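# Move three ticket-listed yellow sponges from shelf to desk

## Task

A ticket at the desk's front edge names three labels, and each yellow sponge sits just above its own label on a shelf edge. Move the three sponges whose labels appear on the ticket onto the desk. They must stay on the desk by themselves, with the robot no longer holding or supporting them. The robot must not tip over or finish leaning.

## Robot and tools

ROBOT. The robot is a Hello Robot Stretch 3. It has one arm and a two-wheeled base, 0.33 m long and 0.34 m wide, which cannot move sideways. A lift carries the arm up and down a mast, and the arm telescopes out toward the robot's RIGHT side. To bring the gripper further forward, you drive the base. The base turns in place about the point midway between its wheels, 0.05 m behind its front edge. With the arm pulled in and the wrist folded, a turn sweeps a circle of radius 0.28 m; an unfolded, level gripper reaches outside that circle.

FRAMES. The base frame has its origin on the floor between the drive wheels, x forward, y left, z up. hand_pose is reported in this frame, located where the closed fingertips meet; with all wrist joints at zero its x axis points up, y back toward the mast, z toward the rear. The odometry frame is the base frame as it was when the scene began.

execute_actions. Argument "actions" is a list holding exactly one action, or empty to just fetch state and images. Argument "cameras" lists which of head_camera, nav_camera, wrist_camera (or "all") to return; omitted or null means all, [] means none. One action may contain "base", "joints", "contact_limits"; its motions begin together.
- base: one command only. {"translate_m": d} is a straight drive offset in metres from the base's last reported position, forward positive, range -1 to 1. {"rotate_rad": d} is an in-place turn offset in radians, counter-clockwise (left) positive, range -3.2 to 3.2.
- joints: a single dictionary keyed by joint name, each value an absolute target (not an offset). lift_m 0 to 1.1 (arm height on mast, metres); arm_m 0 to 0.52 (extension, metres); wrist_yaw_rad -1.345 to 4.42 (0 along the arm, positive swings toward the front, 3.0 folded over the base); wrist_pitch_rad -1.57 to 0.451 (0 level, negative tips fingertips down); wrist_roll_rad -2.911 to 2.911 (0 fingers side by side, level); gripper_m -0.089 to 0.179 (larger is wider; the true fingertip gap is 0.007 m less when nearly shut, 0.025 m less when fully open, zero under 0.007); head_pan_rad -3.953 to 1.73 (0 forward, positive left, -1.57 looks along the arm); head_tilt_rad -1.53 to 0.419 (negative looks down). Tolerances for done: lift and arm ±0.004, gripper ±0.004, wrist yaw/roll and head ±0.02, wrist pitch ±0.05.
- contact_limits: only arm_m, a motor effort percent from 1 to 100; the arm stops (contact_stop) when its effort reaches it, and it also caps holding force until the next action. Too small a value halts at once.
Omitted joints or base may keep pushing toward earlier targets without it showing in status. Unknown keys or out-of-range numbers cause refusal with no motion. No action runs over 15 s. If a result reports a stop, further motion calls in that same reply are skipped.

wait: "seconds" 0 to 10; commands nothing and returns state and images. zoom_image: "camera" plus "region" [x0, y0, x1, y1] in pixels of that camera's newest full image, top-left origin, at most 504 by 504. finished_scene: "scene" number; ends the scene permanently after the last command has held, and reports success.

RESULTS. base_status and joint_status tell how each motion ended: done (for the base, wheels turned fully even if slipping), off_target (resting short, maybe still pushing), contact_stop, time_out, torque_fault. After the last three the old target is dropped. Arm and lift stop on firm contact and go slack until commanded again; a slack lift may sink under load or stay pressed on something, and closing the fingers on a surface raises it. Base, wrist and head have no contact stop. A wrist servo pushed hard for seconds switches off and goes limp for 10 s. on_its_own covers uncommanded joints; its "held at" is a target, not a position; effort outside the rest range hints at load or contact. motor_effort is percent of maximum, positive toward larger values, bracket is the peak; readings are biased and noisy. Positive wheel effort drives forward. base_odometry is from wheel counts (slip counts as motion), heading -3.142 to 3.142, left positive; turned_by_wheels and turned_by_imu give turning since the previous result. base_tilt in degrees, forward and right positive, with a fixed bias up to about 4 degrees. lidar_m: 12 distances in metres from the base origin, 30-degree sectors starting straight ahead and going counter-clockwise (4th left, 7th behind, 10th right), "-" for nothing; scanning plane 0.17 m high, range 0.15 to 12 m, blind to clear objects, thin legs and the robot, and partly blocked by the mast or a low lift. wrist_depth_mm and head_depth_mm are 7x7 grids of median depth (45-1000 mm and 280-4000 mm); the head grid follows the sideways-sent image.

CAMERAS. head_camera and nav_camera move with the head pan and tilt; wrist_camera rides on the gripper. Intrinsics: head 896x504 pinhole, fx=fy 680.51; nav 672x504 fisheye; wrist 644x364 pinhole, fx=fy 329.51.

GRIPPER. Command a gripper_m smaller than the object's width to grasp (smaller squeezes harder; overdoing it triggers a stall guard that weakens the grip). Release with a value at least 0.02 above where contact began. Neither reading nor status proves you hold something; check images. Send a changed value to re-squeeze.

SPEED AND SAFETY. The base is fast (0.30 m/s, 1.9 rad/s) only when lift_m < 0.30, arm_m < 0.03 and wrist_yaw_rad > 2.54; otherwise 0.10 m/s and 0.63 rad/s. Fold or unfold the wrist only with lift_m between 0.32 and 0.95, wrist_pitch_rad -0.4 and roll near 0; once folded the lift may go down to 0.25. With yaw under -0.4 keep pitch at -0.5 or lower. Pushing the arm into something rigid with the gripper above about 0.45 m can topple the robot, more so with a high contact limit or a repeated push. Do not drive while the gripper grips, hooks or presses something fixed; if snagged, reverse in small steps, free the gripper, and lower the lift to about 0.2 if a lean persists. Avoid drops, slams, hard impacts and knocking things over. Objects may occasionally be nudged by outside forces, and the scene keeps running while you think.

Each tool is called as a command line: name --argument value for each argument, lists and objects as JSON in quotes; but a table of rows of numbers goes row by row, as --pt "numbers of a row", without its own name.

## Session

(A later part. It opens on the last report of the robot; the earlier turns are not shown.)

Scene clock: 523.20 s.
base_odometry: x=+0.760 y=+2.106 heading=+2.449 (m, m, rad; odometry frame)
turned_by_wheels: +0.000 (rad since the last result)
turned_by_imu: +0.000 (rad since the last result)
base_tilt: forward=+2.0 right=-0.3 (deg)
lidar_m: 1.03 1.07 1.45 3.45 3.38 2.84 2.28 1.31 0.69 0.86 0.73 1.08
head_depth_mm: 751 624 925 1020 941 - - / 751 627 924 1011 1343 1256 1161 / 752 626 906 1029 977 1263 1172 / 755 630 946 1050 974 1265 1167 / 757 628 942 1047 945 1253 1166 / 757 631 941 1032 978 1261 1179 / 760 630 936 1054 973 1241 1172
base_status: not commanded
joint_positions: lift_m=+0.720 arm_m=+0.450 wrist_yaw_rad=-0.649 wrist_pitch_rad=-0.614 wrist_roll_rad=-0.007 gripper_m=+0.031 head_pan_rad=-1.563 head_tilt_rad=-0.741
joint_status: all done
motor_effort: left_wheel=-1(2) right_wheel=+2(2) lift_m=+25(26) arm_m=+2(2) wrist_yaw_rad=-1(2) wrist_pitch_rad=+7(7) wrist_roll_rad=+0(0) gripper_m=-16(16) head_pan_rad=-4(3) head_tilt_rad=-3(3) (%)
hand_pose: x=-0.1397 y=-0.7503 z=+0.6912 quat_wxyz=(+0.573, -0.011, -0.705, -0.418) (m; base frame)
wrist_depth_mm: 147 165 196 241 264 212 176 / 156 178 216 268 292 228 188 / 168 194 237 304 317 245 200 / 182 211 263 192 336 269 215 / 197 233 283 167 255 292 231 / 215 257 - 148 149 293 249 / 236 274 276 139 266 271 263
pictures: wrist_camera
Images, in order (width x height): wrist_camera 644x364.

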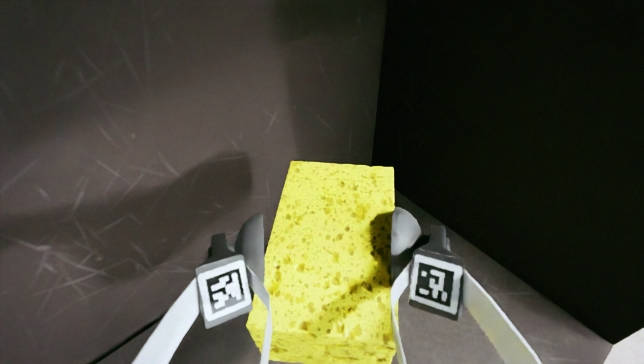

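execute_actions --actions '[{"joints":{"arm_m":0.0}}]' --cameras '[]'

execute_actions --actions '[{"joints":{"wrist_yaw_rad":2.6,"wrist_pitch_rad":-0.4,"head_pan_rad":0,"head_tilt_rad":-0.6}}]' --cameras '["wrist_camera"]'

execute_actions --actions '[{"base":{"rotate_rad":0.3},"joints":{"lift_m":0.285}}]' --cameras '[]'

execute_actions --actions '[{"base":{"rotate_rad":1.6}}]' --cameras '[]'

execute_actions --actions '[{"base":{"translate_m":1.0}}]' --cameras '[]'

execute_actions --actions '[{"base":{"translate_m":1.0}}]' --cameras '["nav_camera"]'

execute_actions --actions '[{"base":{"translate_m":0.68}}]' --cameras '["nav_camera"]'

Scene clock: 549.00 s.
base_odometry: x=+0.760 y=+2.106 heading=+2.449 (m, m, rad; odometry frame)
turned_by_wheels: +0.000 (rad since the last result)
turned_by_imu: +0.001 (rad since the last result)
base_tilt: forward=+2.0 right=-0.4 (deg)
lidar_m: 1.04 1.07 1.45 3.48 3.37 2.84 2.28 1.31 0.68 0.86 0.73 1.08
head_depth_mm: 752 627 928 1023 965 1140 - / 753 628 945 1055 972 1260 - / 754 627 947 1063 973 1259 - / 753 629 937 1049 972 1257 1183 / 757 630 945 1049 951 1267 1170 / 761 633 941 1027 978 1262 1172 / 761 634 941 1052 974 1243 1175
base_status: not commanded
joint_positions: lift_m=+0.720 arm_m=+0.001 wrist_yaw_rad=-0.649 wrist_pitch_rad=-0.614 wrist_roll_rad=-0.007 gripper_m=+0.031 head_pan_rad=-1.563 head_tilt_rad=-0.741
joint_status: all done
motor_effort: left_wheel=-2(2) right_wheel=+2(2) lift_m=+25(25) arm_m=-3(6) wrist_yaw_rad=-1(0) wrist_pitch_rad=+7(7) wrist_roll_rad=+0(0) gripper_m=-16(16) head_pan_rad=-3(3) head_tilt_rad=-3(3) (%)
hand_pose: x=-0.1397 y=-0.3017 z=+0.6911 quat_wxyz=(+0.573, -0.011, -0.705, -0.418) (m; base frame)
wrist_depth_mm: 494 561 547 884 - - - / 529 580 570 976 - - - / 502 490 502 - - - - / 418 437 845 191 - - - / 389 793 933 168 582 - - / 739 801 - 149 149 903 893 / 727 747 777 139 776 815 768
pictures: none
No camera images: the call's "cameras" was empty. Leave "cameras" out to get every camera's image.

Scene clock: 551.63 s.
base_odometry: x=+0.760 y=+2.106 heading=+2.449 (m, m, rad; odometry frame)
turned_by_wheels: +0.000 (rad since the last result)
turned_by_imu: +0.000 (rad since the last result)
base_tilt: forward=+2.0 right=-0.4 (deg)
lidar_m: 1.03 1.07 1.45 3.83 3.39 2.84 2.28 1.31 0.68 0.86 0.73 1.08
head_depth_mm: 852 941 1052 1190 1368 1461 1242 / 857 946 1052 1195 1372 1455 1247 / 856 941 1058 1191 1375 1454 1250 / 857 947 1055 1193 1365 1458 1244 / 857 947 1060 1203 1376 1458 1245 / 856 949 1052 1192 1371 1457 1235 / 858 949 1060 1197 1376 1458 1242
base_status: not commanded
joint_positions: lift_m=+0.720 arm_m=+0.001 wrist_yaw_rad=+2.598 wrist_pitch_rad=-0.423 wrist_roll_rad=-0.007 gripper_m=+0.031 head_pan_rad=-0.007 head_tilt_rad=-0.606
joint_status: all done
motor_effort: left_wheel=-1(2) right_wheel=+2(2) lift_m=+26(25) arm_m=-3(3) wrist_yaw_rad=+2(1) wrist_pitch_rad=+11(11) wrist_roll_rad=+0(0) gripper_m=-16(16) head_pan_rad=+4(51) head_tilt_rad=+2(12) (%)
hand_pose: x=+0.0945 y=+0.0454 z=+0.7314 quat_wxyz=(+0.329, +0.703, -0.041, +0.629) (m; base frame)
wrist_depth_mm: - - - - - 969 814 / - - - - - - 838 / - - - - - - 891 / - - - 192 - - 906 / - - - 167 - - 984 / - - - 148 150 - 979 / - 932 903 139 882 911 872
pictures: wrist_camera
Images, in order (width x height): wrist_camera 644x364.

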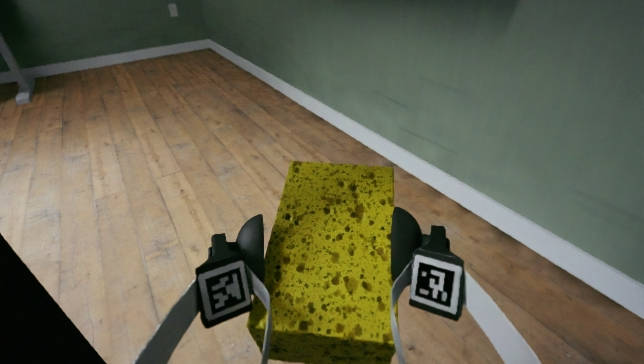

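Scene clock: 556.43 s.
base_odometry: x=+0.760 y=+2.106 heading=+2.749 (m, m, rad; odometry frame)
turned_by_wheels: +0.300 (rad since the last result)
turned_by_imu: +0.302 (rad since the last result)
base_tilt: forward=+2.0 right=-0.4 (deg)
lidar_m: 1.04 1.21 2.19 3.37 3.12 2.28 1.47 0.69 0.69 0.85 0.73 1.03
head_depth_mm: 828 905 1004 1116 1260 1395 1237 / 849 932 1037 1163 1314 1429 1242 / 870 964 1071 1201 1372 1460 1234 / 903 996 1114 1255 1437 1461 1246 / 924 1026 1143 1304 1519 1465 1235 / 956 1062 1120 1363 1585 1471 1240 / 987 1099 1010 1433 1629 1456 1239
base_status: done
joint_positions: lift_m=+0.285 arm_m=+0.001 wrist_yaw_rad=+2.598 wrist_pitch_rad=-0.423 wrist_roll_rad=-0.007 gripper_m=+0.031 head_pan_rad=-0.007 head_tilt_rad=-0.606
joint_status: all done
motor_effort: left_wheel=-1(5) right_wheel=+2(5) lift_m=+20(20) arm_m=-3(3) wrist_yaw_rad=+2(2) wrist_pitch_rad=+11(11) wrist_roll_rad=+0(0) gripper_m=-16(16) head_pan_rad=+4(4) head_tilt_rad=+2(2) (%)
hand_pose: x=+0.0945 y=+0.0455 z=+0.2968 quat_wxyz=(+0.329, +0.703, -0.041, +0.629) (m; base frame)
wrist_depth_mm: - - - - - - 953 / - - - - - - 954 / - - - 968 953 930 921 / 778 778 758 193 715 725 718 / 655 632 635 168 374 587 584 / 547 531 - 148 149 499 495 / - 467 429 139 424 433 434
pictures: none
No camera images: the call's "cameras" was empty. Leave "cameras" out to get every camera's image.

Scene clock: 558.70 s.
base_odometry: x=+0.760 y=+2.106 heading=-1.934 (m, m, rad; odometry frame)
turned_by_wheels: +1.600 (rad since the last result)
turned_by_imu: +1.606 (rad since the last result)
base_tilt: forward=+2.0 right=-0.4 (deg)
lidar_m: 3.36 3.05 2.28 1.47 0.69 0.72 0.80 0.73 1.03 1.04 1.24 2.32
head_depth_mm: 3125 3512 3092 2240 1761 1458 1242 / 3328 3542 3127 2246 1796 1464 1244 / 3342 3732 3085 2235 1773 1458 1239 / 3443 3701 3112 2239 1768 1457 1245 / 3558 3927 3076 2246 1762 1453 1241 / 3726 - 3091 2251 1779 1468 1240 / 3852 - 3101 2244 1775 1474 1241
base_status: done
joint_positions: lift_m=+0.285 arm_m=+0.001 wrist_yaw_rad=+2.598 wrist_pitch_rad=-0.423 wrist_roll_rad=-0.007 gripper_m=+0.031 head_pan_rad=-0.007 head_tilt_rad=-0.605
joint_status: not commanded
motor_effort: left_wheel=-1(6) right_wheel=+2(9) lift_m=+20(21) arm_m=-2(3) wrist_yaw_rad=+2(2) wrist_pitch_rad=+10(10) wrist_roll_rad=+0(0) gripper_m=-16(16) head_pan_rad=+4(3) head_tilt_rad=+2(2) (%)
hand_pose: x=+0.0944 y=+0.0455 z=+0.2968 quat_wxyz=(+0.329, +0.703, -0.041, +0.629) (m; base frame)
wrist_depth_mm: - - - - - - - / - - - - - - - / - - 971 979 939 920 877 / 797 784 771 191 718 725 712 / 656 636 642 167 371 589 592 / 543 531 - 148 149 511 493 / - 464 427 140 432 435 431
pictures: none
No camera images: the call's "cameras" was empty. Leave "cameras" out to get every camera's image.

Scene clock: 563.63 s.
base_odometry: x=+0.404 y=+1.172 heading=-1.935 (m, m, rad; odometry frame)
turned_by_wheels: +0.000 (rad since the last result)
turned_by_imu: +0.006 (rad since the last result)
base_tilt: forward=+2.0 right=-0.4 (deg)
lidar_m: 2.48 2.66 2.41 2.18 1.87 1.56 1.72 1.52 1.35 1.36 1.63 2.90
head_depth_mm: 2398 2540 2767 2246 1777 1460 1243 / 2473 2378 2816 2256 1784 1470 1238 / 2544 2606 2949 2255 1793 1464 1249 / 2643 2575 2913 2240 1774 1459 1250 / 2739 2872 3045 2255 1768 1466 1240 / 2797 2708 2899 2247 1773 1458 1242 / 2934 3276 3058 2241 1771 1457 1244
base_status: done
joint_positions: lift_m=+0.285 arm_m=+0.001 wrist_yaw_rad=+2.599 wrist_pitch_rad=-0.422 wrist_roll_rad=-0.007 gripper_m=+0.031 head_pan_rad=-0.007 head_tilt_rad=-0.605
joint_status: not commanded
motor_effort: left_wheel=-1(6) right_wheel=+2(9) lift_m=+20(20) arm_m=-3(3) wrist_yaw_rad=+1(2) wrist_pitch_rad=+10(10) wrist_roll_rad=+0(0) gripper_m=-16(16) head_pan_rad=+4(3) head_tilt_rad=+2(2) (%)
hand_pose: x=+0.0944 y=+0.0456 z=+0.2968 quat_wxyz=(+0.329, +0.703, -0.041, +0.629) (m; base frame)
wrist_depth_mm: - - - - - - - / - - - - - - - / - - 975 961 962 954 898 / 801 782 776 192 706 735 721 / 645 631 649 167 373 598 588 / 546 532 - 148 150 503 497 / - 473 427 139 431 434 428
pictures: none
No camera images: the call's "cameras" was empty. Leave "cameras" out to get every camera's image.

Scene clock: 568.57 s.
base_odometry: x=+0.048 y=+0.237 heading=-1.935 (m, m, rad; odometry frame)
turned_by_wheels: +0.000 (rad since the last result)
turned_by_imu: +0.006 (rad since the last result)
base_tilt: forward=+2.1 right=-0.3 (deg)
lidar_m: 1.75 1.90 2.06 2.09 2.53 2.61 2.52 1.87 1.68 1.68 2.03 1.51
head_depth_mm: 1597 1736 1369 2106 1727 1454 1239 / 1630 1776 1449 2176 1772 1466 1243 / 1711 1848 1445 2148 1776 1458 1240 / 1753 1885 1524 2170 1772 1464 1240 / 1836 1953 1536 2172 1778 1462 1234 / 1889 2033 1638 2258 1780 1466 1243 / 1941 2120 1645 2121 1781 1450 1242
base_status: done
joint_positions: lift_m=+0.285 arm_m=+0.001 wrist_yaw_rad=+2.599 wrist_pitch_rad=-0.422 wrist_roll_rad=-0.007 gripper_m=+0.031 head_pan_rad=-0.007 head_tilt_rad=-0.605
joint_status: not commanded
motor_effort: left_wheel=-2(6) right_wheel=+2(7) lift_m=+20(20) arm_m=-2(3) wrist_yaw_rad=+2(1) wrist_pitch_rad=+10(10) wrist_roll_rad=+0(0) gripper_m=-16(16) head_pan_rad=+4(3) head_tilt_rad=+2(2) (%)
hand_pose: x=+0.0944 y=+0.0456 z=+0.2969 quat_wxyz=(+0.329, +0.703, -0.041, +0.629) (m; base frame)
wrist_depth_mm: - - - - - - - / - - - - - - - / - - 992 997 958 936 897 / 793 789 745 191 699 725 700 / 642 625 636 167 376 594 590 / 540 526 - 148 149 508 501 / - 461 425 139 430 436 429
pictures: nav_camera (sideways: a quarter turn counterclockwise sets it upright)
Images, in order (width x height): nav_camera 672x504.

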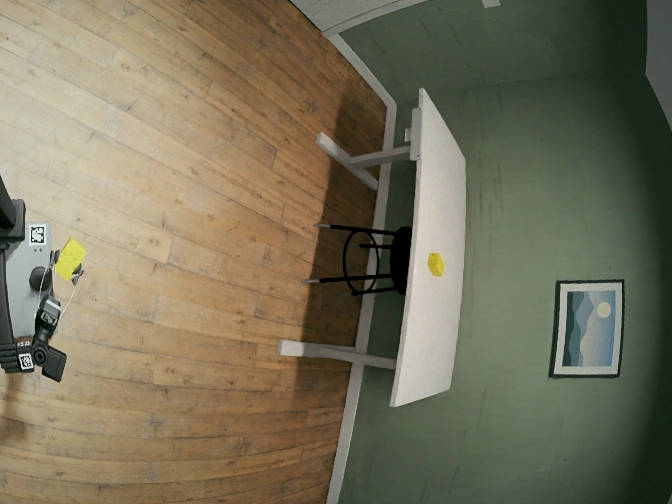

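Scene clock: 572.53 s.
base_odometry: x=-0.194 y=-0.398 heading=-1.935 (m, m, rad; odometry frame)
turned_by_wheels: +0.000 (rad since the last result)
turned_by_imu: +0.004 (rad since the last result)
base_tilt: forward=+2.0 right=-0.4 (deg)
lidar_m: 0.69 1.28 1.84 1.85 2.27 3.20 3.20 2.11 1.90 1.90 1.46 0.90
head_depth_mm: 1063 1148 1247 1001 786 1360 1240 / 1094 1204 1290 997 787 1397 1234 / 1136 1245 1322 1000 786 1389 1220 / 1169 1291 1364 1001 787 1467 1245 / 1214 1352 1371 1001 811 1430 1239 / 1251 1405 1379 1003 866 1468 1241 / 1302 1457 1379 1001 1578 1466 1241
base_status: done
joint_positions: lift_m=+0.285 arm_m=+0.001 wrist_yaw_rad=+2.599 wrist_pitch_rad=-0.422 wrist_roll_rad=-0.007 gripper_m=+0.031 head_pan_rad=-0.007 head_tilt_rad=-0.605
joint_status: not commanded
motor_effort: left_wheel=-2(6) right_wheel=+2(9) lift_m=+20(20) arm_m=-3(3) wrist_yaw_rad=+2(1) wrist_pitch_rad=+10(10) wrist_roll_rad=+0(1) gripper_m=-16(16) head_pan_rad=+4(3) head_tilt_rad=+2(2) (%)
hand_pose: x=+0.0944 y=+0.0456 z=+0.2969 quat_wxyz=(+0.329, +0.703, -0.041, +0.629) (m; base frame)
wrist_depth_mm: - - - - - - - / - - - - - - - / - - 991 973 946 909 920 / 789 775 744 192 704 711 705 / 642 611 644 167 376 593 586 / 543 528 - 149 149 506 497 / - 464 425 139 431 431 432
pictures: nav_camera (sideways: a quarter turn counterclockwise sets it upright)
Images, in order (width x height): nav_camera 672x504.

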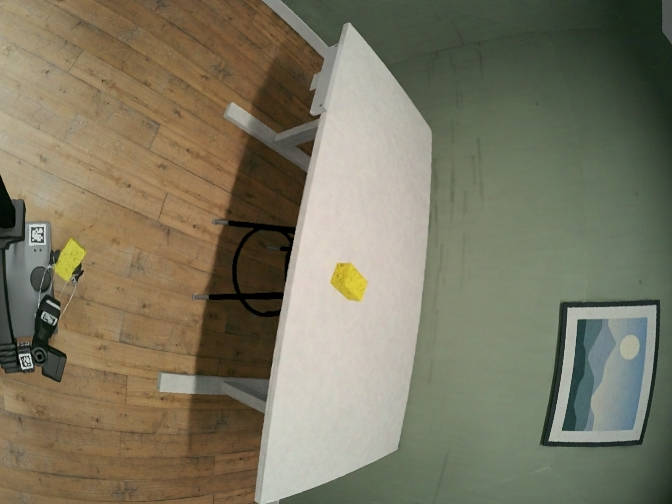

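execute_actions --actions '[{"base":{"rotate_rad":1.195},"joints":{"head_pan_rad":-1.57,"head_tilt_rad":-0.75,"lift_m":0.80}}]' --cameras '[]'

execute_actions --actions '[{"joints":{"wrist_yaw_rad":0,"lift_m":0.83}}]' --cameras '["nav_camera","head_camera"]'

Scene clock: 588.13 s.
base_odometry: x=-0.194 y=-0.398 heading=-0.740 (m, m, rad; odometry frame)
turned_by_wheels: +1.195 (rad since the last result)
turned_by_imu: +1.203 (rad since the last result)
base_tilt: forward=+2.0 right=-0.4 (deg)
lidar_m: 1.85 1.89 2.56 3.20 2.79 1.99 1.90 1.93 0.91 0.69 0.80 1.27
head_depth_mm: 1126 1239 1047 833 1485 1362 - / 1124 1250 1051 832 1418 1353 - / 1120 1254 1047 834 1502 1366 - / 1122 1247 1047 834 1509 1398 - / 1125 1244 1047 840 1222 1345 1146 / 1129 1254 1055 815 1495 1317 1173 / 1129 1248 1059 823 1259 1334 1173
base_status: done
joint_positions: lift_m=+0.800 arm_m=+0.001 wrist_yaw_rad=+2.599 wrist_pitch_rad=-0.422 wrist_roll_rad=-0.007 gripper_m=+0.031 head_pan_rad=-1.563 head_tilt_rad=-0.741
joint_status: all done
motor_effort: left_wheel=-2(9) right_wheel=+2(9) lift_m=+25(28) arm_m=-3(3) wrist_yaw_rad=+2(2) wrist_pitch_rad=+10(10) wrist_roll_rad=+0(0) gripper_m=-16(16) head_pan_rad=-3(51) head_tilt_rad=-3(13) (%)
hand_pose: x=+0.0944 y=+0.0456 z=+0.8116 quat_wxyz=(+0.329, +0.703, -0.041, +0.629) (m; base frame)
wrist_depth_mm: - - - - - - - / - - - - - - - / - - - - - - - / - - - 191 - - - / - - - 167 - - - / - - - 148 149 - - / - - 984 139 944 957 967
pictures: none
No camera images: the call's "cameras" was empty. Leave "cameras" out to get every camera's image.

Scene clock: 590.43 s.
base_odometry: x=-0.194 y=-0.398 heading=-0.740 (m, m, rad; odometry frame)
turned_by_wheels: +0.000 (rad since the last result)
turned_by_imu: +0.000 (rad since the last result)
base_tilt: forward=+2.0 right=-0.4 (deg)
lidar_m: 1.84 1.89 2.55 3.18 2.79 1.98 1.90 1.93 0.91 0.69 0.80 1.28
head_depth_mm: 1123 1244 1041 832 1503 1392 - / 1128 1242 1046 834 1401 1398 - / 1126 1251 1047 834 554 - - / 1120 1247 1050 834 745 1345 1168 / 1132 1245 1048 834 1223 1317 1168 / 1123 1249 1051 819 1491 1316 1173 / 1129 1247 1055 816 1259 1332 1166
base_status: not commanded
joint_positions: lift_m=+0.830 arm_m=+0.001 wrist_yaw_rad=+0.002 wrist_pitch_rad=-0.422 wrist_roll_rad=-0.007 gripper_m=+0.031 head_pan_rad=-1.563 head_tilt_rad=-0.741
joint_status: all done
motor_effort: left_wheel=-1(1) right_wheel=+2(2) lift_m=+26(25) arm_m=-3(3) wrist_yaw_rad=-3(4) wrist_pitch_rad=+10(10) wrist_roll_rad=+0(0) gripper_m=-16(16) head_pan_rad=-3(4) head_tilt_rad=-3(3) (%)
hand_pose: x=-0.0211 y=-0.3699 z=+0.8417 quat_wxyz=(+0.694, +0.149, -0.689, -0.147) (m; base frame)
wrist_depth_mm: 983 994 - - - - - / 897 852 816 776 763 - - / 604 505 562 559 547 532 - / 460 450 440 193 408 424 415 / 376 380 378 168 275 - - / - - - 148 149 - - / - - - 139 - - 996
pictures: head_camera (sideways: a quarter turn clockwise sets it upright), nav_camera (sideways: a quarter turn counterclockwise sets it upright)
Images, in order (width x height): head_camera 896x504, nav_camera 672x504.

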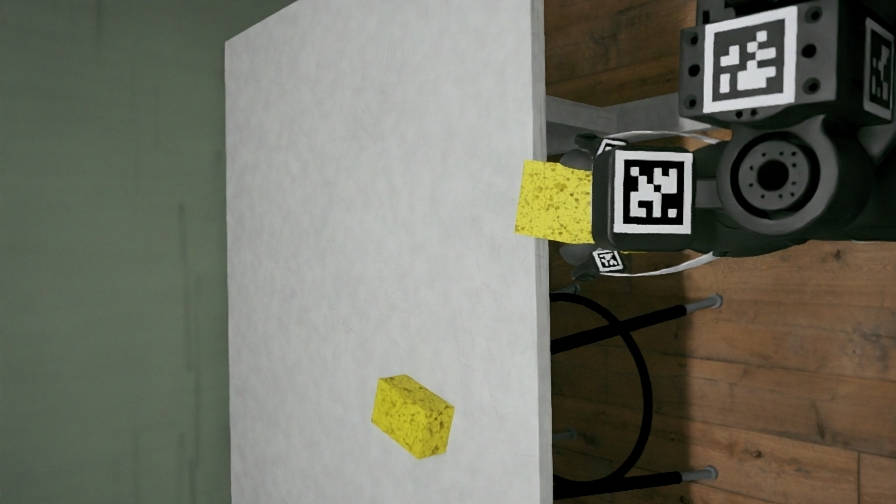

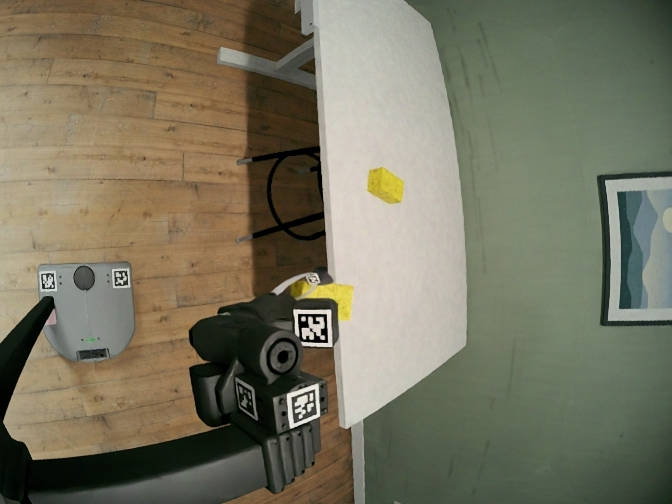

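Same standoff. Place identically.

execute_actions --actions '[{"joints":{"arm_m":0.35}}]' --cameras '[]'

execute_actions --actions '[{"joints":{"wrist_pitch_rad":-0.58,"lift_m":0.795}}]' --cameras '["wrist_camera"]'

Scene clock: 600.33 s.
base_odometry: x=-0.194 y=-0.398 heading=-0.740 (m, m, rad; odometry frame)
turned_by_wheels: +0.000 (rad since the last result)
turned_by_imu: +0.001 (rad since the last result)
base_tilt: forward=+2.0 right=-0.3 (deg)
lidar_m: 1.85 1.90 2.56 3.19 2.79 1.99 1.90 1.93 0.91 0.69 0.80 1.27
head_depth_mm: 1127 1243 1088 - - 1308 1172 / 1128 1243 - 804 1422 1312 1173 / 1125 1247 - 811 1494 1336 1168 / 1123 1249 1069 835 1490 1339 1170 / 1130 1247 1042 832 1225 1319 1175 / 1128 1257 1052 817 1506 1322 1174 / 1121 1241 1056 818 1262 1331 1174
base_status: not commanded
joint_positions: lift_m=+0.830 arm_m=+0.350 wrist_yaw_rad=+0.001 wrist_pitch_rad=-0.422 wrist_roll_rad=-0.007 gripper_m=+0.031 head_pan_rad=-1.563 head_tilt_rad=-0.741
joint_status: all done
motor_effort: left_wheel=-1(2) right_wheel=+2(2) lift_m=+26(26) arm_m=+2(2) wrist_yaw_rad=-1(2) wrist_pitch_rad=+10(10) wrist_roll_rad=+0(0) gripper_m=-16(16) head_pan_rad=-4(4) head_tilt_rad=-3(3) (%)
hand_pose: x=-0.0214 y=-0.7185 z=+0.8417 quat_wxyz=(+0.694, +0.149, -0.689, -0.148) (m; base frame)
wrist_depth_mm: 643 650 657 671 677 690 699 / 699 721 714 723 719 719 756 / 596 580 564 544 544 528 832 / 449 445 440 193 412 418 413 / 369 362 370 167 254 342 335 / 313 306 - 149 148 294 284 / 260 264 254 139 248 251 250
pictures: none
No camera images: the call's "cameras" was empty. Leave "cameras" out to get every camera's image.

Scene clock: 601.47 s.
base_odometry: x=-0.194 y=-0.398 heading=-0.740 (m, m, rad; odometry frame)
turned_by_wheels: +0.000 (rad since the last result)
turned_by_imu: +0.000 (rad since the last result)
base_tilt: forward=+2.0 right=-0.3 (deg)
lidar_m: 1.85 1.90 2.56 3.19 2.79 1.99 1.90 1.93 0.91 0.69 0.80 1.27
head_depth_mm: 1124 1244 1060 855 - - 1162 / 1123 1250 1150 786 1424 1320 1170 / 1124 1248 1137 785 1498 1342 1171 / 1131 1245 1092 812 1498 1340 1174 / 1129 1249 1054 835 1227 1315 1173 / 1132 1247 1052 815 1502 1313 1172 / 1124 1244 1052 817 1257 1329 1171
base_status: not commanded
joint_positions: lift_m=+0.795 arm_m=+0.350 wrist_yaw_rad=+0.001 wrist_pitch_rad=-0.594 wrist_roll_rad=-0.007 gripper_m=+0.031 head_pan_rad=-1.563 head_tilt_rad=-0.741
joint_status: all done
motor_effort: left_wheel=-2(1) right_wheel=+3(2) lift_m=+20(21) arm_m=+2(3) wrist_yaw_rad=-1(1) wrist_pitch_rad=+7(9) wrist_roll_rad=+0(1) gripper_m=-16(16) head_pan_rad=-5(3) head_tilt_rad=-3(3) (%)
hand_pose: x=-0.0214 y=-0.6935 z=+0.7704 quat_wxyz=(+0.679, +0.208, -0.673, -0.206) (m; base frame)
wrist_depth_mm: 553 546 535 511 501 492 719 / 427 413 406 400 390 386 377 / 339 340 328 326 317 318 308 / 287 281 275 192 260 265 262 / 245 242 245 168 201 231 229 / 214 212 - 148 149 204 201 / 191 190 182 139 180 183 181
pictures: wrist_camera
Images, in order (width x height): wrist_camera 644x364.

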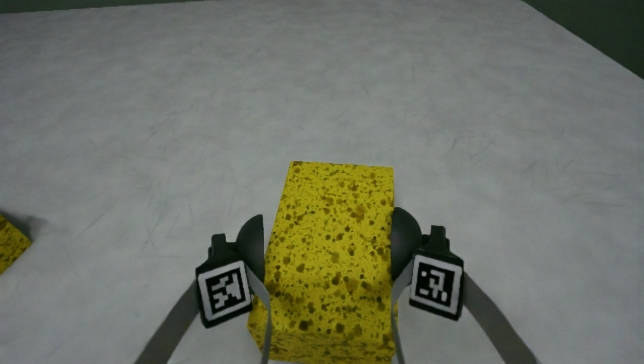

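execute_actions --actions '[{"joints":{"lift_m":0.786}}]' --cameras '[]'

execute_actions --actions '[{"joints":{"gripper_m":0.12}}]' --cameras '[]'

execute_actions --actions '[{"joints":{"lift_m":0.87}}]' --cameras '["wrist_camera"]'

execute_actions --actions '[{"joints":{"arm_m":0.0,"wrist_pitch_rad":-0.4,"gripper_m":0.05}}]' --cameras '["head_camera"]'

execute_actions --actions '[{"joints":{"wrist_yaw_rad":2.9}}]' --cameras '[]'

Scene clock: 610.77 s.
base_odometry: x=-0.194 y=-0.398 heading=-0.740 (m, m, rad; odometry frame)
turned_by_wheels: +0.000 (rad since the last result)
turned_by_imu: +0.000 (rad since the last result)
base_tilt: forward=+2.0 right=-0.4 (deg)
lidar_m: 1.85 1.90 2.56 3.18 2.80 1.99 1.90 1.93 0.91 0.69 0.80 1.27
head_depth_mm: 1122 1248 1049 855 - - 1144 / 1125 1247 1129 786 1408 1317 1169 / 1129 1252 1127 785 1493 1342 1172 / 1125 1251 1075 814 1493 1333 1161 / 1124 1255 1049 834 1224 1319 1173 / 1130 1253 1055 817 1507 1315 1169 / 1118 1244 1052 817 1266 1320 1170
base_status: not commanded
joint_positions: lift_m=+0.786 arm_m=+0.350 wrist_yaw_rad=+0.001 wrist_pitch_rad=-0.594 wrist_roll_rad=-0.007 gripper_m=+0.031 head_pan_rad=-1.563 head_tilt_rad=-0.741
joint_status: all done
motor_effort: left_wheel=-1(2) right_wheel=+2(2) lift_m=+20(21) arm_m=+3(2) wrist_yaw_rad=+0(0) wrist_pitch_rad=+7(7) wrist_roll_rad=+0(0) gripper_m=-16(16) head_pan_rad=-4(4) head_tilt_rad=-3(3) (%)
hand_pose: x=-0.0214 y=-0.6934 z=+0.7614 quat_wxyz=(+0.679, +0.208, -0.673, -0.207) (m; base frame)
wrist_depth_mm: 528 519 501 485 484 469 716 / 404 401 386 384 377 367 357 / 326 316 312 308 303 301 293 / 272 267 264 193 249 255 251 / 233 230 232 168 196 219 219 / 204 202 - 148 149 193 193 / 182 180 175 139 172 174 171
pictures: none
No camera images: the call's "cameras" was empty. Leave "cameras" out to get every camera's image.

Scene clock: 612.17 s.
base_odometry: x=-0.194 y=-0.398 heading=-0.740 (m, m, rad; odometry frame)
turned_by_wheels: +0.000 (rad since the last result)
turned_by_imu: +0.000 (rad since the last result)
base_tilt: forward=+2.1 right=-0.4 (deg)
lidar_m: 1.85 1.89 2.56 3.17 2.79 1.99 1.90 1.93 0.91 0.69 0.80 1.27
head_depth_mm: 1122 1254 1044 854 - - 1152 / 1127 1253 1131 792 1412 1309 1167 / 1126 1245 1131 788 1502 1339 1165 / 1123 1240 1071 812 1492 1341 1170 / 1125 1248 1052 836 1226 1318 1174 / 1130 1251 1049 817 1509 1313 1168 / 1127 1250 1049 817 1263 1331 1171
base_status: not commanded
joint_positions: lift_m=+0.786 arm_m=+0.350 wrist_yaw_rad=+0.001 wrist_pitch_rad=-0.594 wrist_roll_rad=-0.007 gripper_m=+0.120 head_pan_rad=-1.563 head_tilt_rad=-0.741
joint_status: all done
motor_effort: left_wheel=-2(1) right_wheel=+2(2) lift_m=+20(20) arm_m=+2(3) wrist_yaw_rad=-1(1) wrist_pitch_rad=+7(7) wrist_roll_rad=+0(0) gripper_m=+0(84) head_pan_rad=-3(3) head_tilt_rad=-3(3) (%)
hand_pose: x=-0.0214 y=-0.6934 z=+0.7614 quat_wxyz=(+0.679, +0.208, -0.673, -0.207) (m; base frame)
wrist_depth_mm: 533 522 502 497 480 463 736 / 406 396 387 376 372 364 355 / 324 322 314 309 304 298 294 / 270 270 264 196 249 252 250 / 233 233 227 169 217 225 216 / 204 205 195 149 192 - 191 / 181 177 176 140 170 172 172
pictures: none
No camera images: the call's "cameras" was empty. Leave "cameras" out to get every camera's image.

Scene clock: 613.77 s.
base_odometry: x=-0.194 y=-0.398 heading=-0.740 (m, m, rad; odometry frame)
turned_by_wheels: +0.000 (rad since the last result)
turned_by_imu: +0.000 (rad since the last result)
base_tilt: forward=+2.0 right=-0.3 (deg)
lidar_m: 1.85 1.89 2.57 3.19 2.79 1.99 1.90 1.93 0.91 0.69 0.80 1.28
head_depth_mm: 1127 1255 - - 1502 1338 1165 / 1129 1226 - 831 1434 1311 1168 / 1122 1255 - 810 1489 1339 1173 / 1125 1254 1065 813 1495 1339 1163 / 1124 1253 1049 834 1226 1306 1167 / 1119 1250 1051 815 1496 1314 1170 / 1127 1252 1054 819 1255 1329 1174
base_status: not commanded
joint_positions: lift_m=+0.870 arm_m=+0.350 wrist_yaw_rad=+0.001 wrist_pitch_rad=-0.594 wrist_roll_rad=-0.007 gripper_m=+0.120 head_pan_rad=-1.563 head_tilt_rad=-0.741
joint_status: all done
motor_effort: left_wheel=-3(3) right_wheel=+2(2) lift_m=+26(25) arm_m=+3(3) wrist_yaw_rad=-1(1) wrist_pitch_rad=+7(7) wrist_roll_rad=-1(0) gripper_m=+0(0) head_pan_rad=-3(3) head_tilt_rad=-3(3) (%)
hand_pose: x=-0.0214 y=-0.6934 z=+0.8451 quat_wxyz=(+0.679, +0.208, -0.673, -0.207) (m; base frame)
wrist_depth_mm: 680 681 688 674 679 709 746 / 599 572 572 568 550 535 825 / 479 478 463 449 443 441 471 / 395 389 386 381 380 373 364 / 341 342 333 327 328 329 321 / 263 297 291 244 280 - 279 / 260 257 261 215 253 251 250
pictures: wrist_camera
Images, in order (width x height): wrist_camera 644x364.

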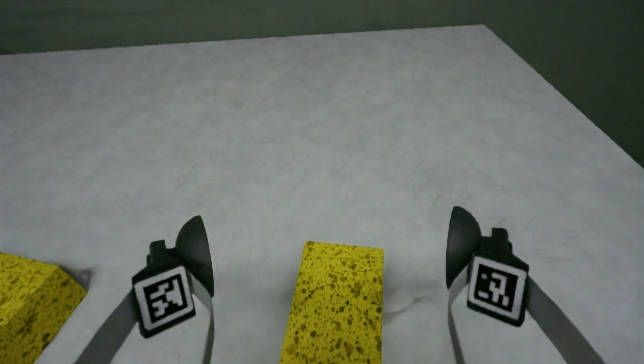

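Scene clock: 617.53 s.
base_odometry: x=-0.194 y=-0.398 heading=-0.740 (m, m, rad; odometry frame)
turned_by_wheels: +0.000 (rad since the last result)
turned_by_imu: +0.000 (rad since the last result)
base_tilt: forward=+2.1 right=-0.3 (deg)
lidar_m: 1.84 1.89 2.56 3.19 2.80 1.99 1.89 1.93 0.91 0.69 0.81 1.28
head_depth_mm: 1126 1257 1049 831 1508 - - / 1128 1250 1046 835 1391 - - / 1127 1245 1046 814 750 - - / 1131 1251 1048 815 1104 1336 1174 / 1123 1253 1047 832 1225 1312 1170 / 1132 1243 1053 819 1502 1316 1171 / 1124 1248 1055 818 1261 1335 1175
base_status: not commanded
joint_positions: lift_m=+0.870 arm_m=+0.001 wrist_yaw_rad=+0.001 wrist_pitch_rad=-0.422 wrist_roll_rad=-0.007 gripper_m=+0.050 head_pan_rad=-1.563 head_tilt_rad=-0.741
joint_status: all done
motor_effort: left_wheel=-2(2) right_wheel=+2(2) lift_m=+25(26) arm_m=-3(2) wrist_yaw_rad=-1(1) wrist_pitch_rad=+10(11) wrist_roll_rad=+0(0) gripper_m=+0(80) head_pan_rad=-4(3) head_tilt_rad=-3(3) (%)
hand_pose: x=-0.0214 y=-0.3700 z=+0.8817 quat_wxyz=(+0.694, +0.149, -0.689, -0.148) (m; base frame)
wrist_depth_mm: 963 964 967 - - - - / - 1000 949 960 905 - - / 704 698 666 649 629 637 - / 533 486 511 487 493 488 - / 432 422 437 416 423 417 423 / - 906 - - - - - / - - - - - - -
pictures: head_camera (sideways: a quarter turn clockwise sets it upright)
Images, in order (width x height): head_camera 896x504.

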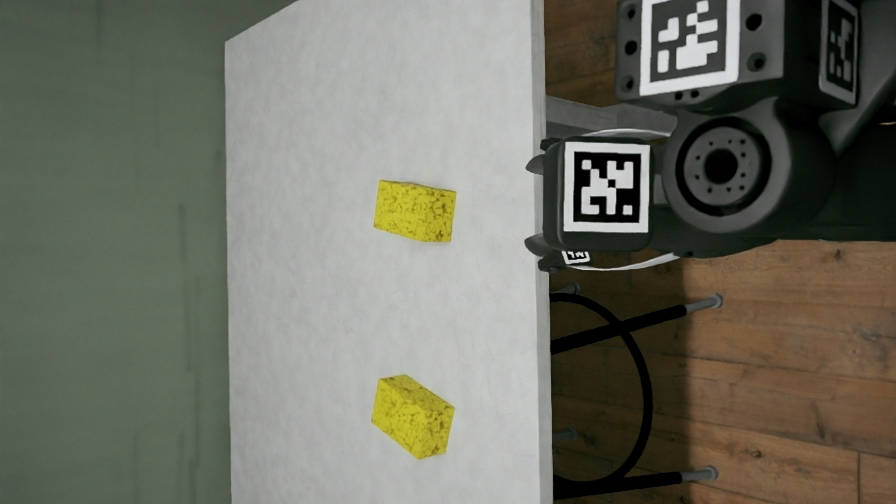

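Scene clock: 619.97 s.
base_odometry: x=-0.194 y=-0.398 heading=-0.740 (m, m, rad; odometry frame)
turned_by_wheels: +0.000 (rad since the last result)
turned_by_imu: +0.000 (rad since the last result)
base_tilt: forward=+2.0 right=-0.3 (deg)
lidar_m: 1.84 1.89 2.56 3.20 2.80 1.99 1.90 1.93 0.91 0.69 0.80 1.27
head_depth_mm: 1127 1246 1044 835 1513 - 1120 / 1125 1238 1043 832 1422 - 1126 / 1130 1247 1043 812 1501 - - / 1124 1253 1046 814 1490 - 1127 / 1125 1256 1052 834 1177 - 1126 / 1123 1251 1055 817 1505 1322 1176 / 1125 1246 1053 818 1259 1336 1176
base_status: not commanded
joint_positions: lift_m=+0.870 arm_m=+0.001 wrist_yaw_rad=+2.898 wrist_pitch_rad=-0.422 wrist_roll_rad=-0.007 gripper_m=+0.050 head_pan_rad=-1.563 head_tilt_rad=-0.741
joint_status: all done
motor_effort: left_wheel=-1(2) right_wheel=+2(2) lift_m=+25(26) arm_m=-3(3) wrist_yaw_rad=+2(4) wrist_pitch_rad=+10(10) wrist_roll_rad=+0(1) gripper_m=-1(1) head_pan_rad=-4(4) head_tilt_rad=-3(3) (%)
hand_pose: x=+0.0328 y=+0.0713 z=+0.8817 quat_wxyz=(+0.231, +0.702, +0.064, +0.671) (m; base frame)
wrist_depth_mm: - - - - - - - / - - - - - - - / - - - - - - - / - - - - - - - / - - - - - - - / - - - - - - - / - - - - - - -
pictures: none
No camera images: the call's "cameras" was empty. Leave "cameras" out to get every camera's image.

execute_actions --actions '[{"base":{"rotate_rad":0.4},"joints":{"lift_m":0.285,"head_pan_rad":0,"head_tilt_rad":-0.5}}]' --cameras '[]'

execute_actions --actions '[{"base":{"rotate_rad":1.625}}]' --cameras '[]'

execute_actions --actions '[{"base":{"translate_m":1.0}}]' --cameras '[]'

execute_actions --actions '[{"base":{"translate_m":1.0}}]' --cameras '["nav_camera"]'

execute_actions --actions '[{"base":{"translate_m":0.83}}]' --cameras '["nav_camera"]'

Scene clock: 640.47 s.
base_odometry: x=-0.194 y=-0.398 heading=-0.340 (m, m, rad; odometry frame)
turned_by_wheels: +0.400 (rad since the last result)
turned_by_imu: +0.403 (rad since the last result)
base_tilt: forward=+2.0 right=-0.4 (deg)
lidar_m: 1.86 2.32 3.22 3.20 2.09 1.90 1.92 1.44 0.90 0.69 1.27 1.84
head_depth_mm: 1501 1622 1762 1921 1967 1577 1326 / 1556 1686 1819 2015 1969 1584 1308 / 1623 1771 1911 2111 1983 1581 1312 / 1686 1849 2006 2218 1983 1578 1310 / 1765 1918 2126 2314 1985 1586 1316 / 1829 2010 2219 2417 1977 1575 1321 / 1918 2087 2304 2504 1950 1568 1307
base_status: done
joint_positions: lift_m=+0.285 arm_m=+0.001 wrist_yaw_rad=+2.898 wrist_pitch_rad=-0.421 wrist_roll_rad=-0.007 gripper_m=+0.050 head_pan_rad=-0.007 head_tilt_rad=-0.507
joint_status: all done
motor_effort: left_wheel=-1(5) right_wheel=+2(5) lift_m=+20(22) arm_m=-3(3) wrist_yaw_rad=+1(2) wrist_pitch_rad=+10(10) wrist_roll_rad=+0(0) gripper_m=+0(0) head_pan_rad=+4(51) head_tilt_rad=+3(16) (%)
hand_pose: x=+0.0327 y=+0.0714 z=+0.2971 quat_wxyz=(+0.231, +0.702, +0.064, +0.671) (m; base frame)
wrist_depth_mm: - - - - - - - / - - - - - - - / - - - 951 969 919 891 / 782 - 770 743 744 727 712 / 643 - 649 615 615 596 582 / 538 515 - 533 - 504 494 / 468 - - 445 444 440 435
pictures: none
No camera images: the call's "cameras" was empty. Leave "cameras" out to get every camera's image.

Scene clock: 642.70 s.
base_odometry: x=-0.194 y=-0.398 heading=+1.285 (m, m, rad; odometry frame)
turned_by_wheels: +1.625 (rad since the last result)
turned_by_imu: +1.631 (rad since the last result)
base_tilt: forward=+2.0 right=-0.3 (deg)
lidar_m: 2.99 2.03 1.90 1.93 1.41 0.69 0.69 1.27 1.84 1.87 2.42 3.20
head_depth_mm: 2880 2994 3241 2634 1994 1581 1311 / 2979 3196 3443 2652 1976 1576 1313 / 3071 3322 3494 2655 1986 1571 1318 / 3233 3533 3657 2641 2003 1580 1317 / 3128 3381 3506 2643 1969 1579 1310 / 2675 2890 3051 2629 1971 1582 1308 / 2363 2493 2672 2613 1968 1580 1314
base_status: done
joint_positions: lift_m=+0.285 arm_m=+0.001 wrist_yaw_rad=+2.899 wrist_pitch_rad=-0.421 wrist_roll_rad=-0.007 gripper_m=+0.050 head_pan_rad=-0.007 head_tilt_rad=-0.507
joint_status: not commanded
motor_effort: left_wheel=-2(7) right_wheel=+2(10) lift_m=+20(20) arm_m=-3(3) wrist_yaw_rad=+2(2) wrist_pitch_rad=+10(10) wrist_roll_rad=+0(0) gripper_m=-1(0) head_pan_rad=+5(4) head_tilt_rad=+3(3) (%)
hand_pose: x=+0.0327 y=+0.0714 z=+0.2971 quat_wxyz=(+0.231, +0.702, +0.064, +0.671) (m; base frame)
wrist_depth_mm: - - - - - - - / - - - - - - - / - - 968 972 983 945 930 / 807 - 770 757 741 742 720 / 621 - 652 616 625 600 585 / 541 516 - 531 - 501 492 / 475 - - 444 441 437 435
pictures: none
No camera images: the call's "cameras" was empty. Leave "cameras" out to get every camera's image.

Scene clock: 647.63 s.
base_odometry: x=+0.089 y=+0.561 heading=+1.285 (m, m, rad; odometry frame)
turned_by_wheels: +0.000 (rad since the last result)
turned_by_imu: +0.006 (rad since the last result)
base_tilt: forward=+2.0 right=-0.4 (deg)
lidar_m: 2.32 1.58 1.48 1.51 1.94 1.79 1.68 2.42 2.28 2.31 2.42 2.24
head_depth_mm: 2113 2209 2385 2449 1961 1583 1315 / 2174 2308 2501 2492 1983 1581 1319 / 2294 2390 2521 2545 1983 1596 1314 / 2374 2585 2844 2654 1974 1593 1322 / 2436 2597 2863 2635 1997 1589 1312 / 2108 2257 2363 2443 1978 1574 1321 / 1849 1961 2066 2180 1979 1577 1311
base_status: done
joint_positions: lift_m=+0.285 arm_m=+0.001 wrist_yaw_rad=+2.899 wrist_pitch_rad=-0.421 wrist_roll_rad=-0.007 gripper_m=+0.050 head_pan_rad=-0.007 head_tilt_rad=-0.506
joint_status: not commanded
motor_effort: left_wheel=-2(4) right_wheel=+2(9) lift_m=+20(20) arm_m=-3(3) wrist_yaw_rad=+1(1) wrist_pitch_rad=+10(10) wrist_roll_rad=+0(0) gripper_m=+0(0) head_pan_rad=+4(4) head_tilt_rad=+3(2) (%)
hand_pose: x=+0.0326 y=+0.0714 z=+0.2972 quat_wxyz=(+0.230, +0.702, +0.064, +0.671) (m; base frame)
wrist_depth_mm: - - - - - - - / - - - - - - - / - - 991 969 957 935 907 / 804 - 755 752 744 734 716 / 640 - 656 620 618 599 583 / 538 527 - 528 - 509 501 / 468 - - 443 437 432 427
pictures: none
No camera images: the call's "cameras" was empty. Leave "cameras" out to get every camera's image.

Scene clock: 652.57 s.
base_odometry: x=+0.371 y=+1.521 heading=+1.284 (m, m, rad; odometry frame)
turned_by_wheels: +0.000 (rad since the last result)
turned_by_imu: +0.006 (rad since the last result)
base_tilt: forward=+2.0 right=-0.3 (deg)
lidar_m: 1.39 1.13 1.06 1.08 1.39 3.13 2.75 2.88 2.70 2.37 1.74 1.36
head_depth_mm: 1341 1414 1515 1571 1761 1589 1320 / 1407 1475 1569 1647 1837 1563 1315 / 1454 1556 1531 1693 1767 1570 1321 / 1532 1664 1805 1995 1974 1579 1312 / 1620 1741 1891 2070 1965 1578 1313 / 1490 1586 1679 1815 1856 1578 1309 / 1305 1380 1466 1546 1645 1575 1313
base_status: done
joint_positions: lift_m=+0.285 arm_m=+0.001 wrist_yaw_rad=+2.899 wrist_pitch_rad=-0.421 wrist_roll_rad=-0.007 gripper_m=+0.050 head_pan_rad=-0.007 head_tilt_rad=-0.506
joint_status: not commanded
motor_effort: left_wheel=-1(5) right_wheel=+2(8) lift_m=+20(21) arm_m=-3(3) wrist_yaw_rad=+2(2) wrist_pitch_rad=+10(10) wrist_roll_rad=+0(0) gripper_m=+0(0) head_pan_rad=+4(5) head_tilt_rad=+2(2) (%)
hand_pose: x=+0.0326 y=+0.0714 z=+0.2972 quat_wxyz=(+0.230, +0.702, +0.064, +0.671) (m; base frame)
wrist_depth_mm: - - - - - 955 954 / - - - - - - 982 / - - 994 971 948 943 913 / 791 - 763 768 730 738 718 / 641 - 646 603 614 590 588 / 536 523 - 528 - 502 499 / 472 - - 442 444 438 433
pictures: nav_camera (sideways: a quarter turn counterclockwise sets it upright)
Images, in order (width x height): nav_camera 672x504.

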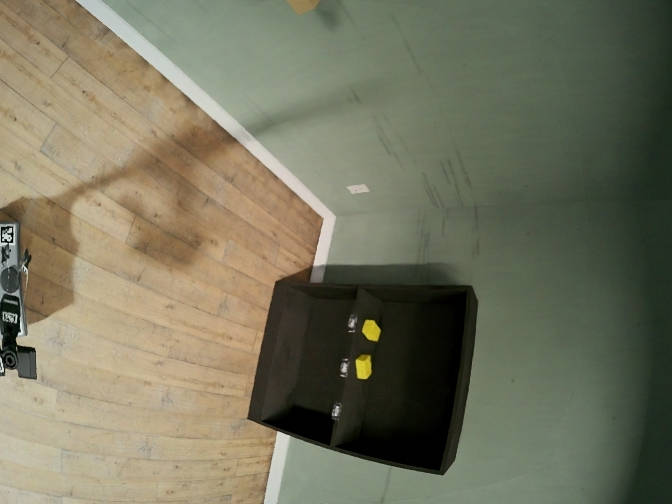

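Scene clock: 657.10 s.
base_odometry: x=+0.606 y=+2.317 heading=+1.284 (m, m, rad; odometry frame)
turned_by_wheels: +0.000 (rad since the last result)
turned_by_imu: +0.005 (rad since the last result)
base_tilt: forward=+2.0 right=-0.4 (deg)
lidar_m: 0.57 0.75 0.71 0.72 0.93 2.12 3.57 3.26 2.61 1.36 0.87 0.63
head_depth_mm: 706 761 777 733 912 915 798 / 735 793 862 916 740 843 879 / 768 833 909 991 1111 1240 1293 / 802 873 952 1052 1185 1331 1314 / 840 920 1010 1124 1265 1439 1311 / 883 968 1059 1165 1274 1393 1303 / 863 913 964 1016 1093 1165 1222
base_status: done
joint_positions: lift_m=+0.285 arm_m=+0.001 wrist_yaw_rad=+2.899 wrist_pitch_rad=-0.421 wrist_roll_rad=-0.007 gripper_m=+0.050 head_pan_rad=-0.007 head_tilt_rad=-0.506
joint_status: not commanded
motor_effort: left_wheel=-1(5) right_wheel=+2(9) lift_m=+20(21) arm_m=-3(3) wrist_yaw_rad=+1(1) wrist_pitch_rad=+10(9) wrist_roll_rad=-1(0) gripper_m=+0(0) head_pan_rad=+4(4) head_tilt_rad=+2(2) (%)
hand_pose: x=+0.0326 y=+0.0715 z=+0.2972 quat_wxyz=(+0.230, +0.702, +0.064, +0.671) (m; base frame)
wrist_depth_mm: - 797 748 718 676 656 627 / - 863 825 795 735 693 651 / 986 920 904 852 807 764 726 / 799 - 767 760 737 727 712 / 646 - 637 615 628 592 578 / 539 528 - 532 - 508 487 / 473 - - 444 440 444 431
pictures: nav_camera (sideways: a quarter turn counterclockwise sets it upright)
Images, in order (width x height): nav_camera 672x504.

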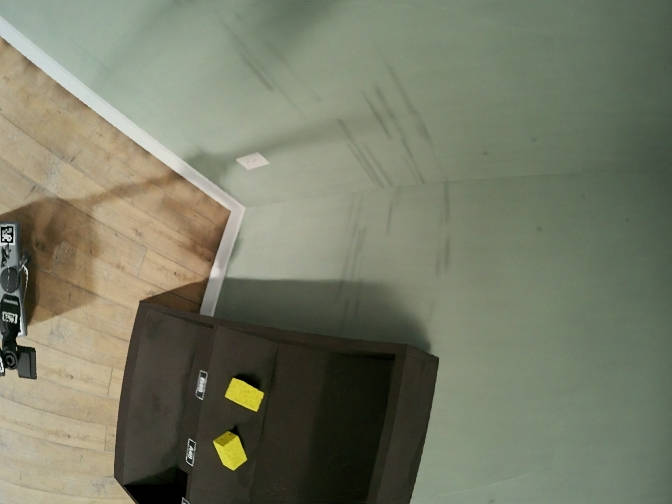

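execute_actions --actions '[{"base":{"rotate_rad":1.08},"joints":{"head_pan_rad":-1.57,"head_tilt_rad":-0.75,"lift_m":0.75,"wrist_pitch_rad":-0.4}}]' --cameras '[]'

execute_actions --actions '[{"joints":{"wrist_yaw_rad":0,"gripper_m":0.135}}]'

Scene clock: 688.30 s.
base_odometry: x=+0.606 y=+2.317 heading=+2.364 (m, m, rad; odometry frame)
turned_by_wheels: +1.080 (rad since the last result)
turned_by_imu: +1.087 (rad since the last result)
base_tilt: forward=+2.1 right=-0.3 (deg)
lidar_m: 0.71 0.73 0.96 2.38 3.59 3.21 2.61 0.87 0.87 0.57 0.57 0.74
head_depth_mm: 736 594 908 1027 934 1241 - / 734 594 912 1023 926 1237 - / 731 594 901 1014 925 1241 1231 / 733 595 898 1028 930 1241 - / 729 597 875 998 916 1262 1195 / 741 610 682 1099 1361 1337 1168 / 742 837 962 1125 1366 1344 1168
base_status: done
joint_positions: lift_m=+0.750 arm_m=+0.001 wrist_yaw_rad=+2.899 wrist_pitch_rad=-0.421 wrist_roll_rad=-0.007 gripper_m=+0.050 head_pan_rad=-1.563 head_tilt_rad=-0.741
joint_status: all done
motor_effort: left_wheel=-1(7) right_wheel=+2(8) lift_m=+25(26) arm_m=-3(3) wrist_yaw_rad=+1(2) wrist_pitch_rad=+10(9) wrist_roll_rad=+0(0) gripper_m=+0(0) head_pan_rad=-4(51) head_tilt_rad=-3(17) (%)
hand_pose: x=+0.0326 y=+0.0715 z=+0.7619 quat_wxyz=(+0.230, +0.702, +0.064, +0.671) (m; base frame)
wrist_depth_mm: - - - - - 891 650 / - - - - - 890 677 / - - - - - 939 682 / - - - - - 978 718 / - - - - - - 745 / - - - - - - 776 / 973 992 994 950 959 928 778
pictures: none
No camera images: the call's "cameras" was empty. Leave "cameras" out to get every camera's image.

Scene clock: 690.73 s.
base_odometry: x=+0.606 y=+2.317 heading=+2.364 (m, m, rad; odometry frame)
turned_by_wheels: +0.000 (rad since the last result)
turned_by_imu: +0.000 (rad since the last result)
base_tilt: forward=+1.9 right=-0.4 (deg)
lidar_m: 0.71 0.73 0.96 2.37 3.57 3.21 2.61 0.87 0.87 0.57 0.57 0.75
head_depth_mm: 732 593 911 1023 936 1231 - / 732 593 908 1029 924 1241 - / 729 595 904 1008 923 1289 - / 732 595 897 1023 932 1261 1158 / 729 596 877 999 909 1214 1176 / 741 609 683 1102 1360 1334 1171 / 741 834 960 1123 1367 1349 1170
base_status: not commanded
joint_positions: lift_m=+0.750 arm_m=+0.001 wrist_yaw_rad=+0.002 wrist_pitch_rad=-0.421 wrist_roll_rad=-0.007 gripper_m=+0.135 head_pan_rad=-1.563 head_tilt_rad=-0.741
joint_status: all done
motor_effort: left_wheel=-2(1) right_wheel=+2(2) lift_m=+26(26) arm_m=-3(2) wrist_yaw_rad=-2(2) wrist_pitch_rad=+10(10) wrist_roll_rad=+0(0) gripper_m=+0(80) head_pan_rad=-4(4) head_tilt_rad=-3(3) (%)
hand_pose: x=-0.0211 y=-0.3701 z=+0.7619 quat_wxyz=(+0.694, +0.149, -0.689, -0.147) (m; base frame)
wrist_depth_mm: 561 317 515 537 531 553 582 / 629 364 558 592 603 617 627 / 667 655 621 636 678 686 659 / 762 759 558 579 558 553 566 / 830 850 479 486 483 491 485 / 912 913 581 926 928 - 756 / 882 955 816 841 832 827 743
pictures: head_camera (sideways: a quarter turn clockwise sets it upright), nav_camera (sideways: a quarter turn counterclockwise sets it upright), wrist_camera
Images, in order (width x height): head_camera 896x504, nav_camera 672x504, wrist_camera 644x364.

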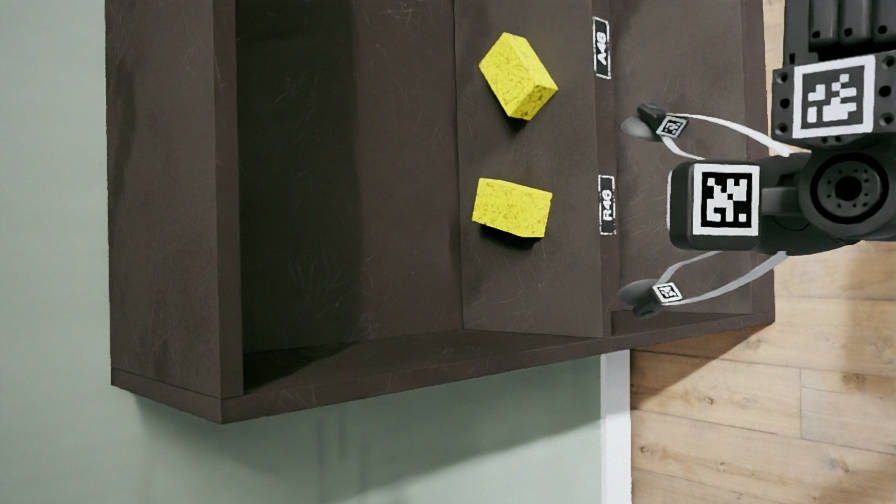

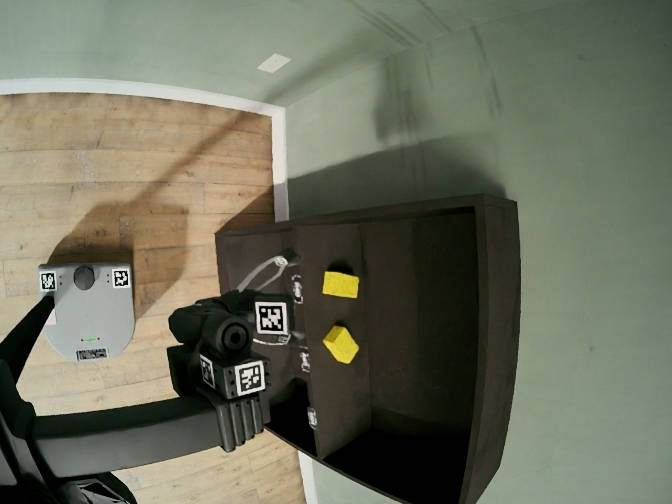

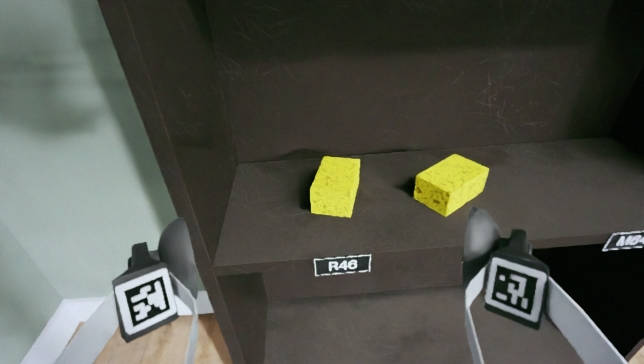

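execute_actions --actions '[{"joints":{"wrist_pitch_rad":-0.6,"wrist_yaw_rad":-0.13,"arm_m":0.30,"gripper_m":0.12,"lift_m":0.70}}]' --cameras '["wrist_camera","head_camera"]'

Scene clock: 703.03 s.
base_odometry: x=+0.606 y=+2.317 heading=+2.364 (m, m, rad; odometry frame)
turned_by_wheels: +0.000 (rad since the last result)
turned_by_imu: +0.001 (rad since the last result)
base_tilt: forward=+2.1 right=-0.3 (deg)
lidar_m: 0.71 0.73 0.96 2.38 3.56 3.21 2.61 0.87 0.87 0.57 0.57 0.75
head_depth_mm: 735 593 908 1023 931 1260 - / 734 593 901 1015 1353 1234 1153 / 731 593 903 1006 896 1230 1168 / 731 596 899 1029 950 1235 1170 / 732 597 878 1002 917 1235 1172 / 740 613 682 1095 1363 1350 1175 / 739 835 962 1123 1353 1348 1176
base_status: not commanded
joint_positions: lift_m=+0.700 arm_m=+0.300 wrist_yaw_rad=-0.129 wrist_pitch_rad=-0.613 wrist_roll_rad=-0.007 gripper_m=+0.120 head_pan_rad=-1.563 head_tilt_rad=-0.741
joint_status: all done
motor_effort: left_wheel=-1(1) right_wheel=+2(2) lift_m=+20(21) arm_m=+3(9) wrist_yaw_rad=+0(3) wrist_pitch_rad=+6(9) wrist_roll_rad=+0(0) gripper_m=+0(60) head_pan_rad=-3(3) head_tilt_rad=-3(3) (%)
hand_pose: x=-0.0468 y=-0.6386 z=+0.6717 quat_wxyz=(+0.661, +0.171, -0.684, -0.256) (m; base frame)
wrist_depth_mm: 237 251 264 279 296 318 339 / 261 276 294 315 334 360 387 / 273 310 333 354 388 404 420 / 263 347 369 371 369 367 359 / 252 329 327 278 320 271 306 / 241 295 283 246 284 - 279 / 231 257 259 251 255 249 249
pictures: head_camera (sideways: a quarter turn clockwise sets it upright), wrist_camera
Images, in order (width x height): head_camera 896x504, wrist_camera 644x364.

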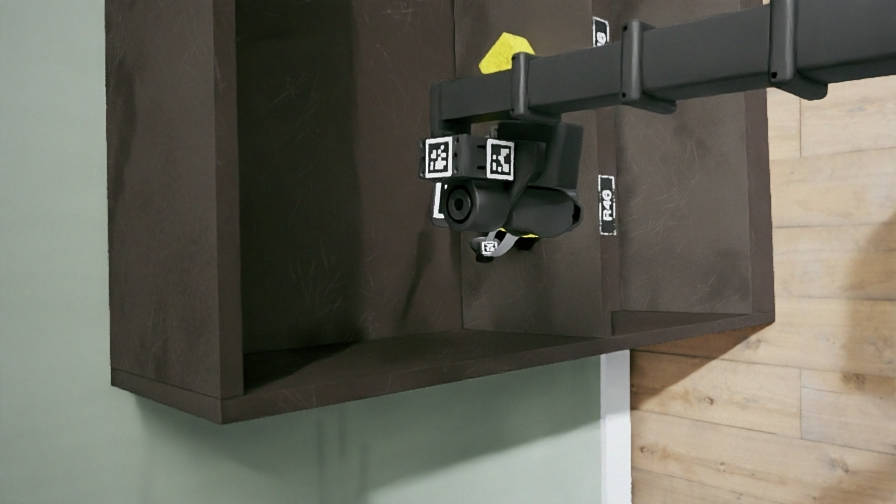

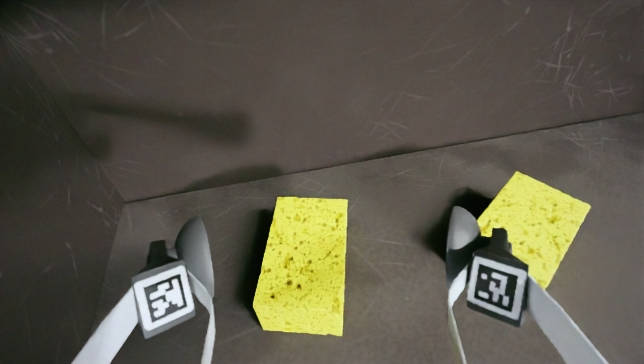

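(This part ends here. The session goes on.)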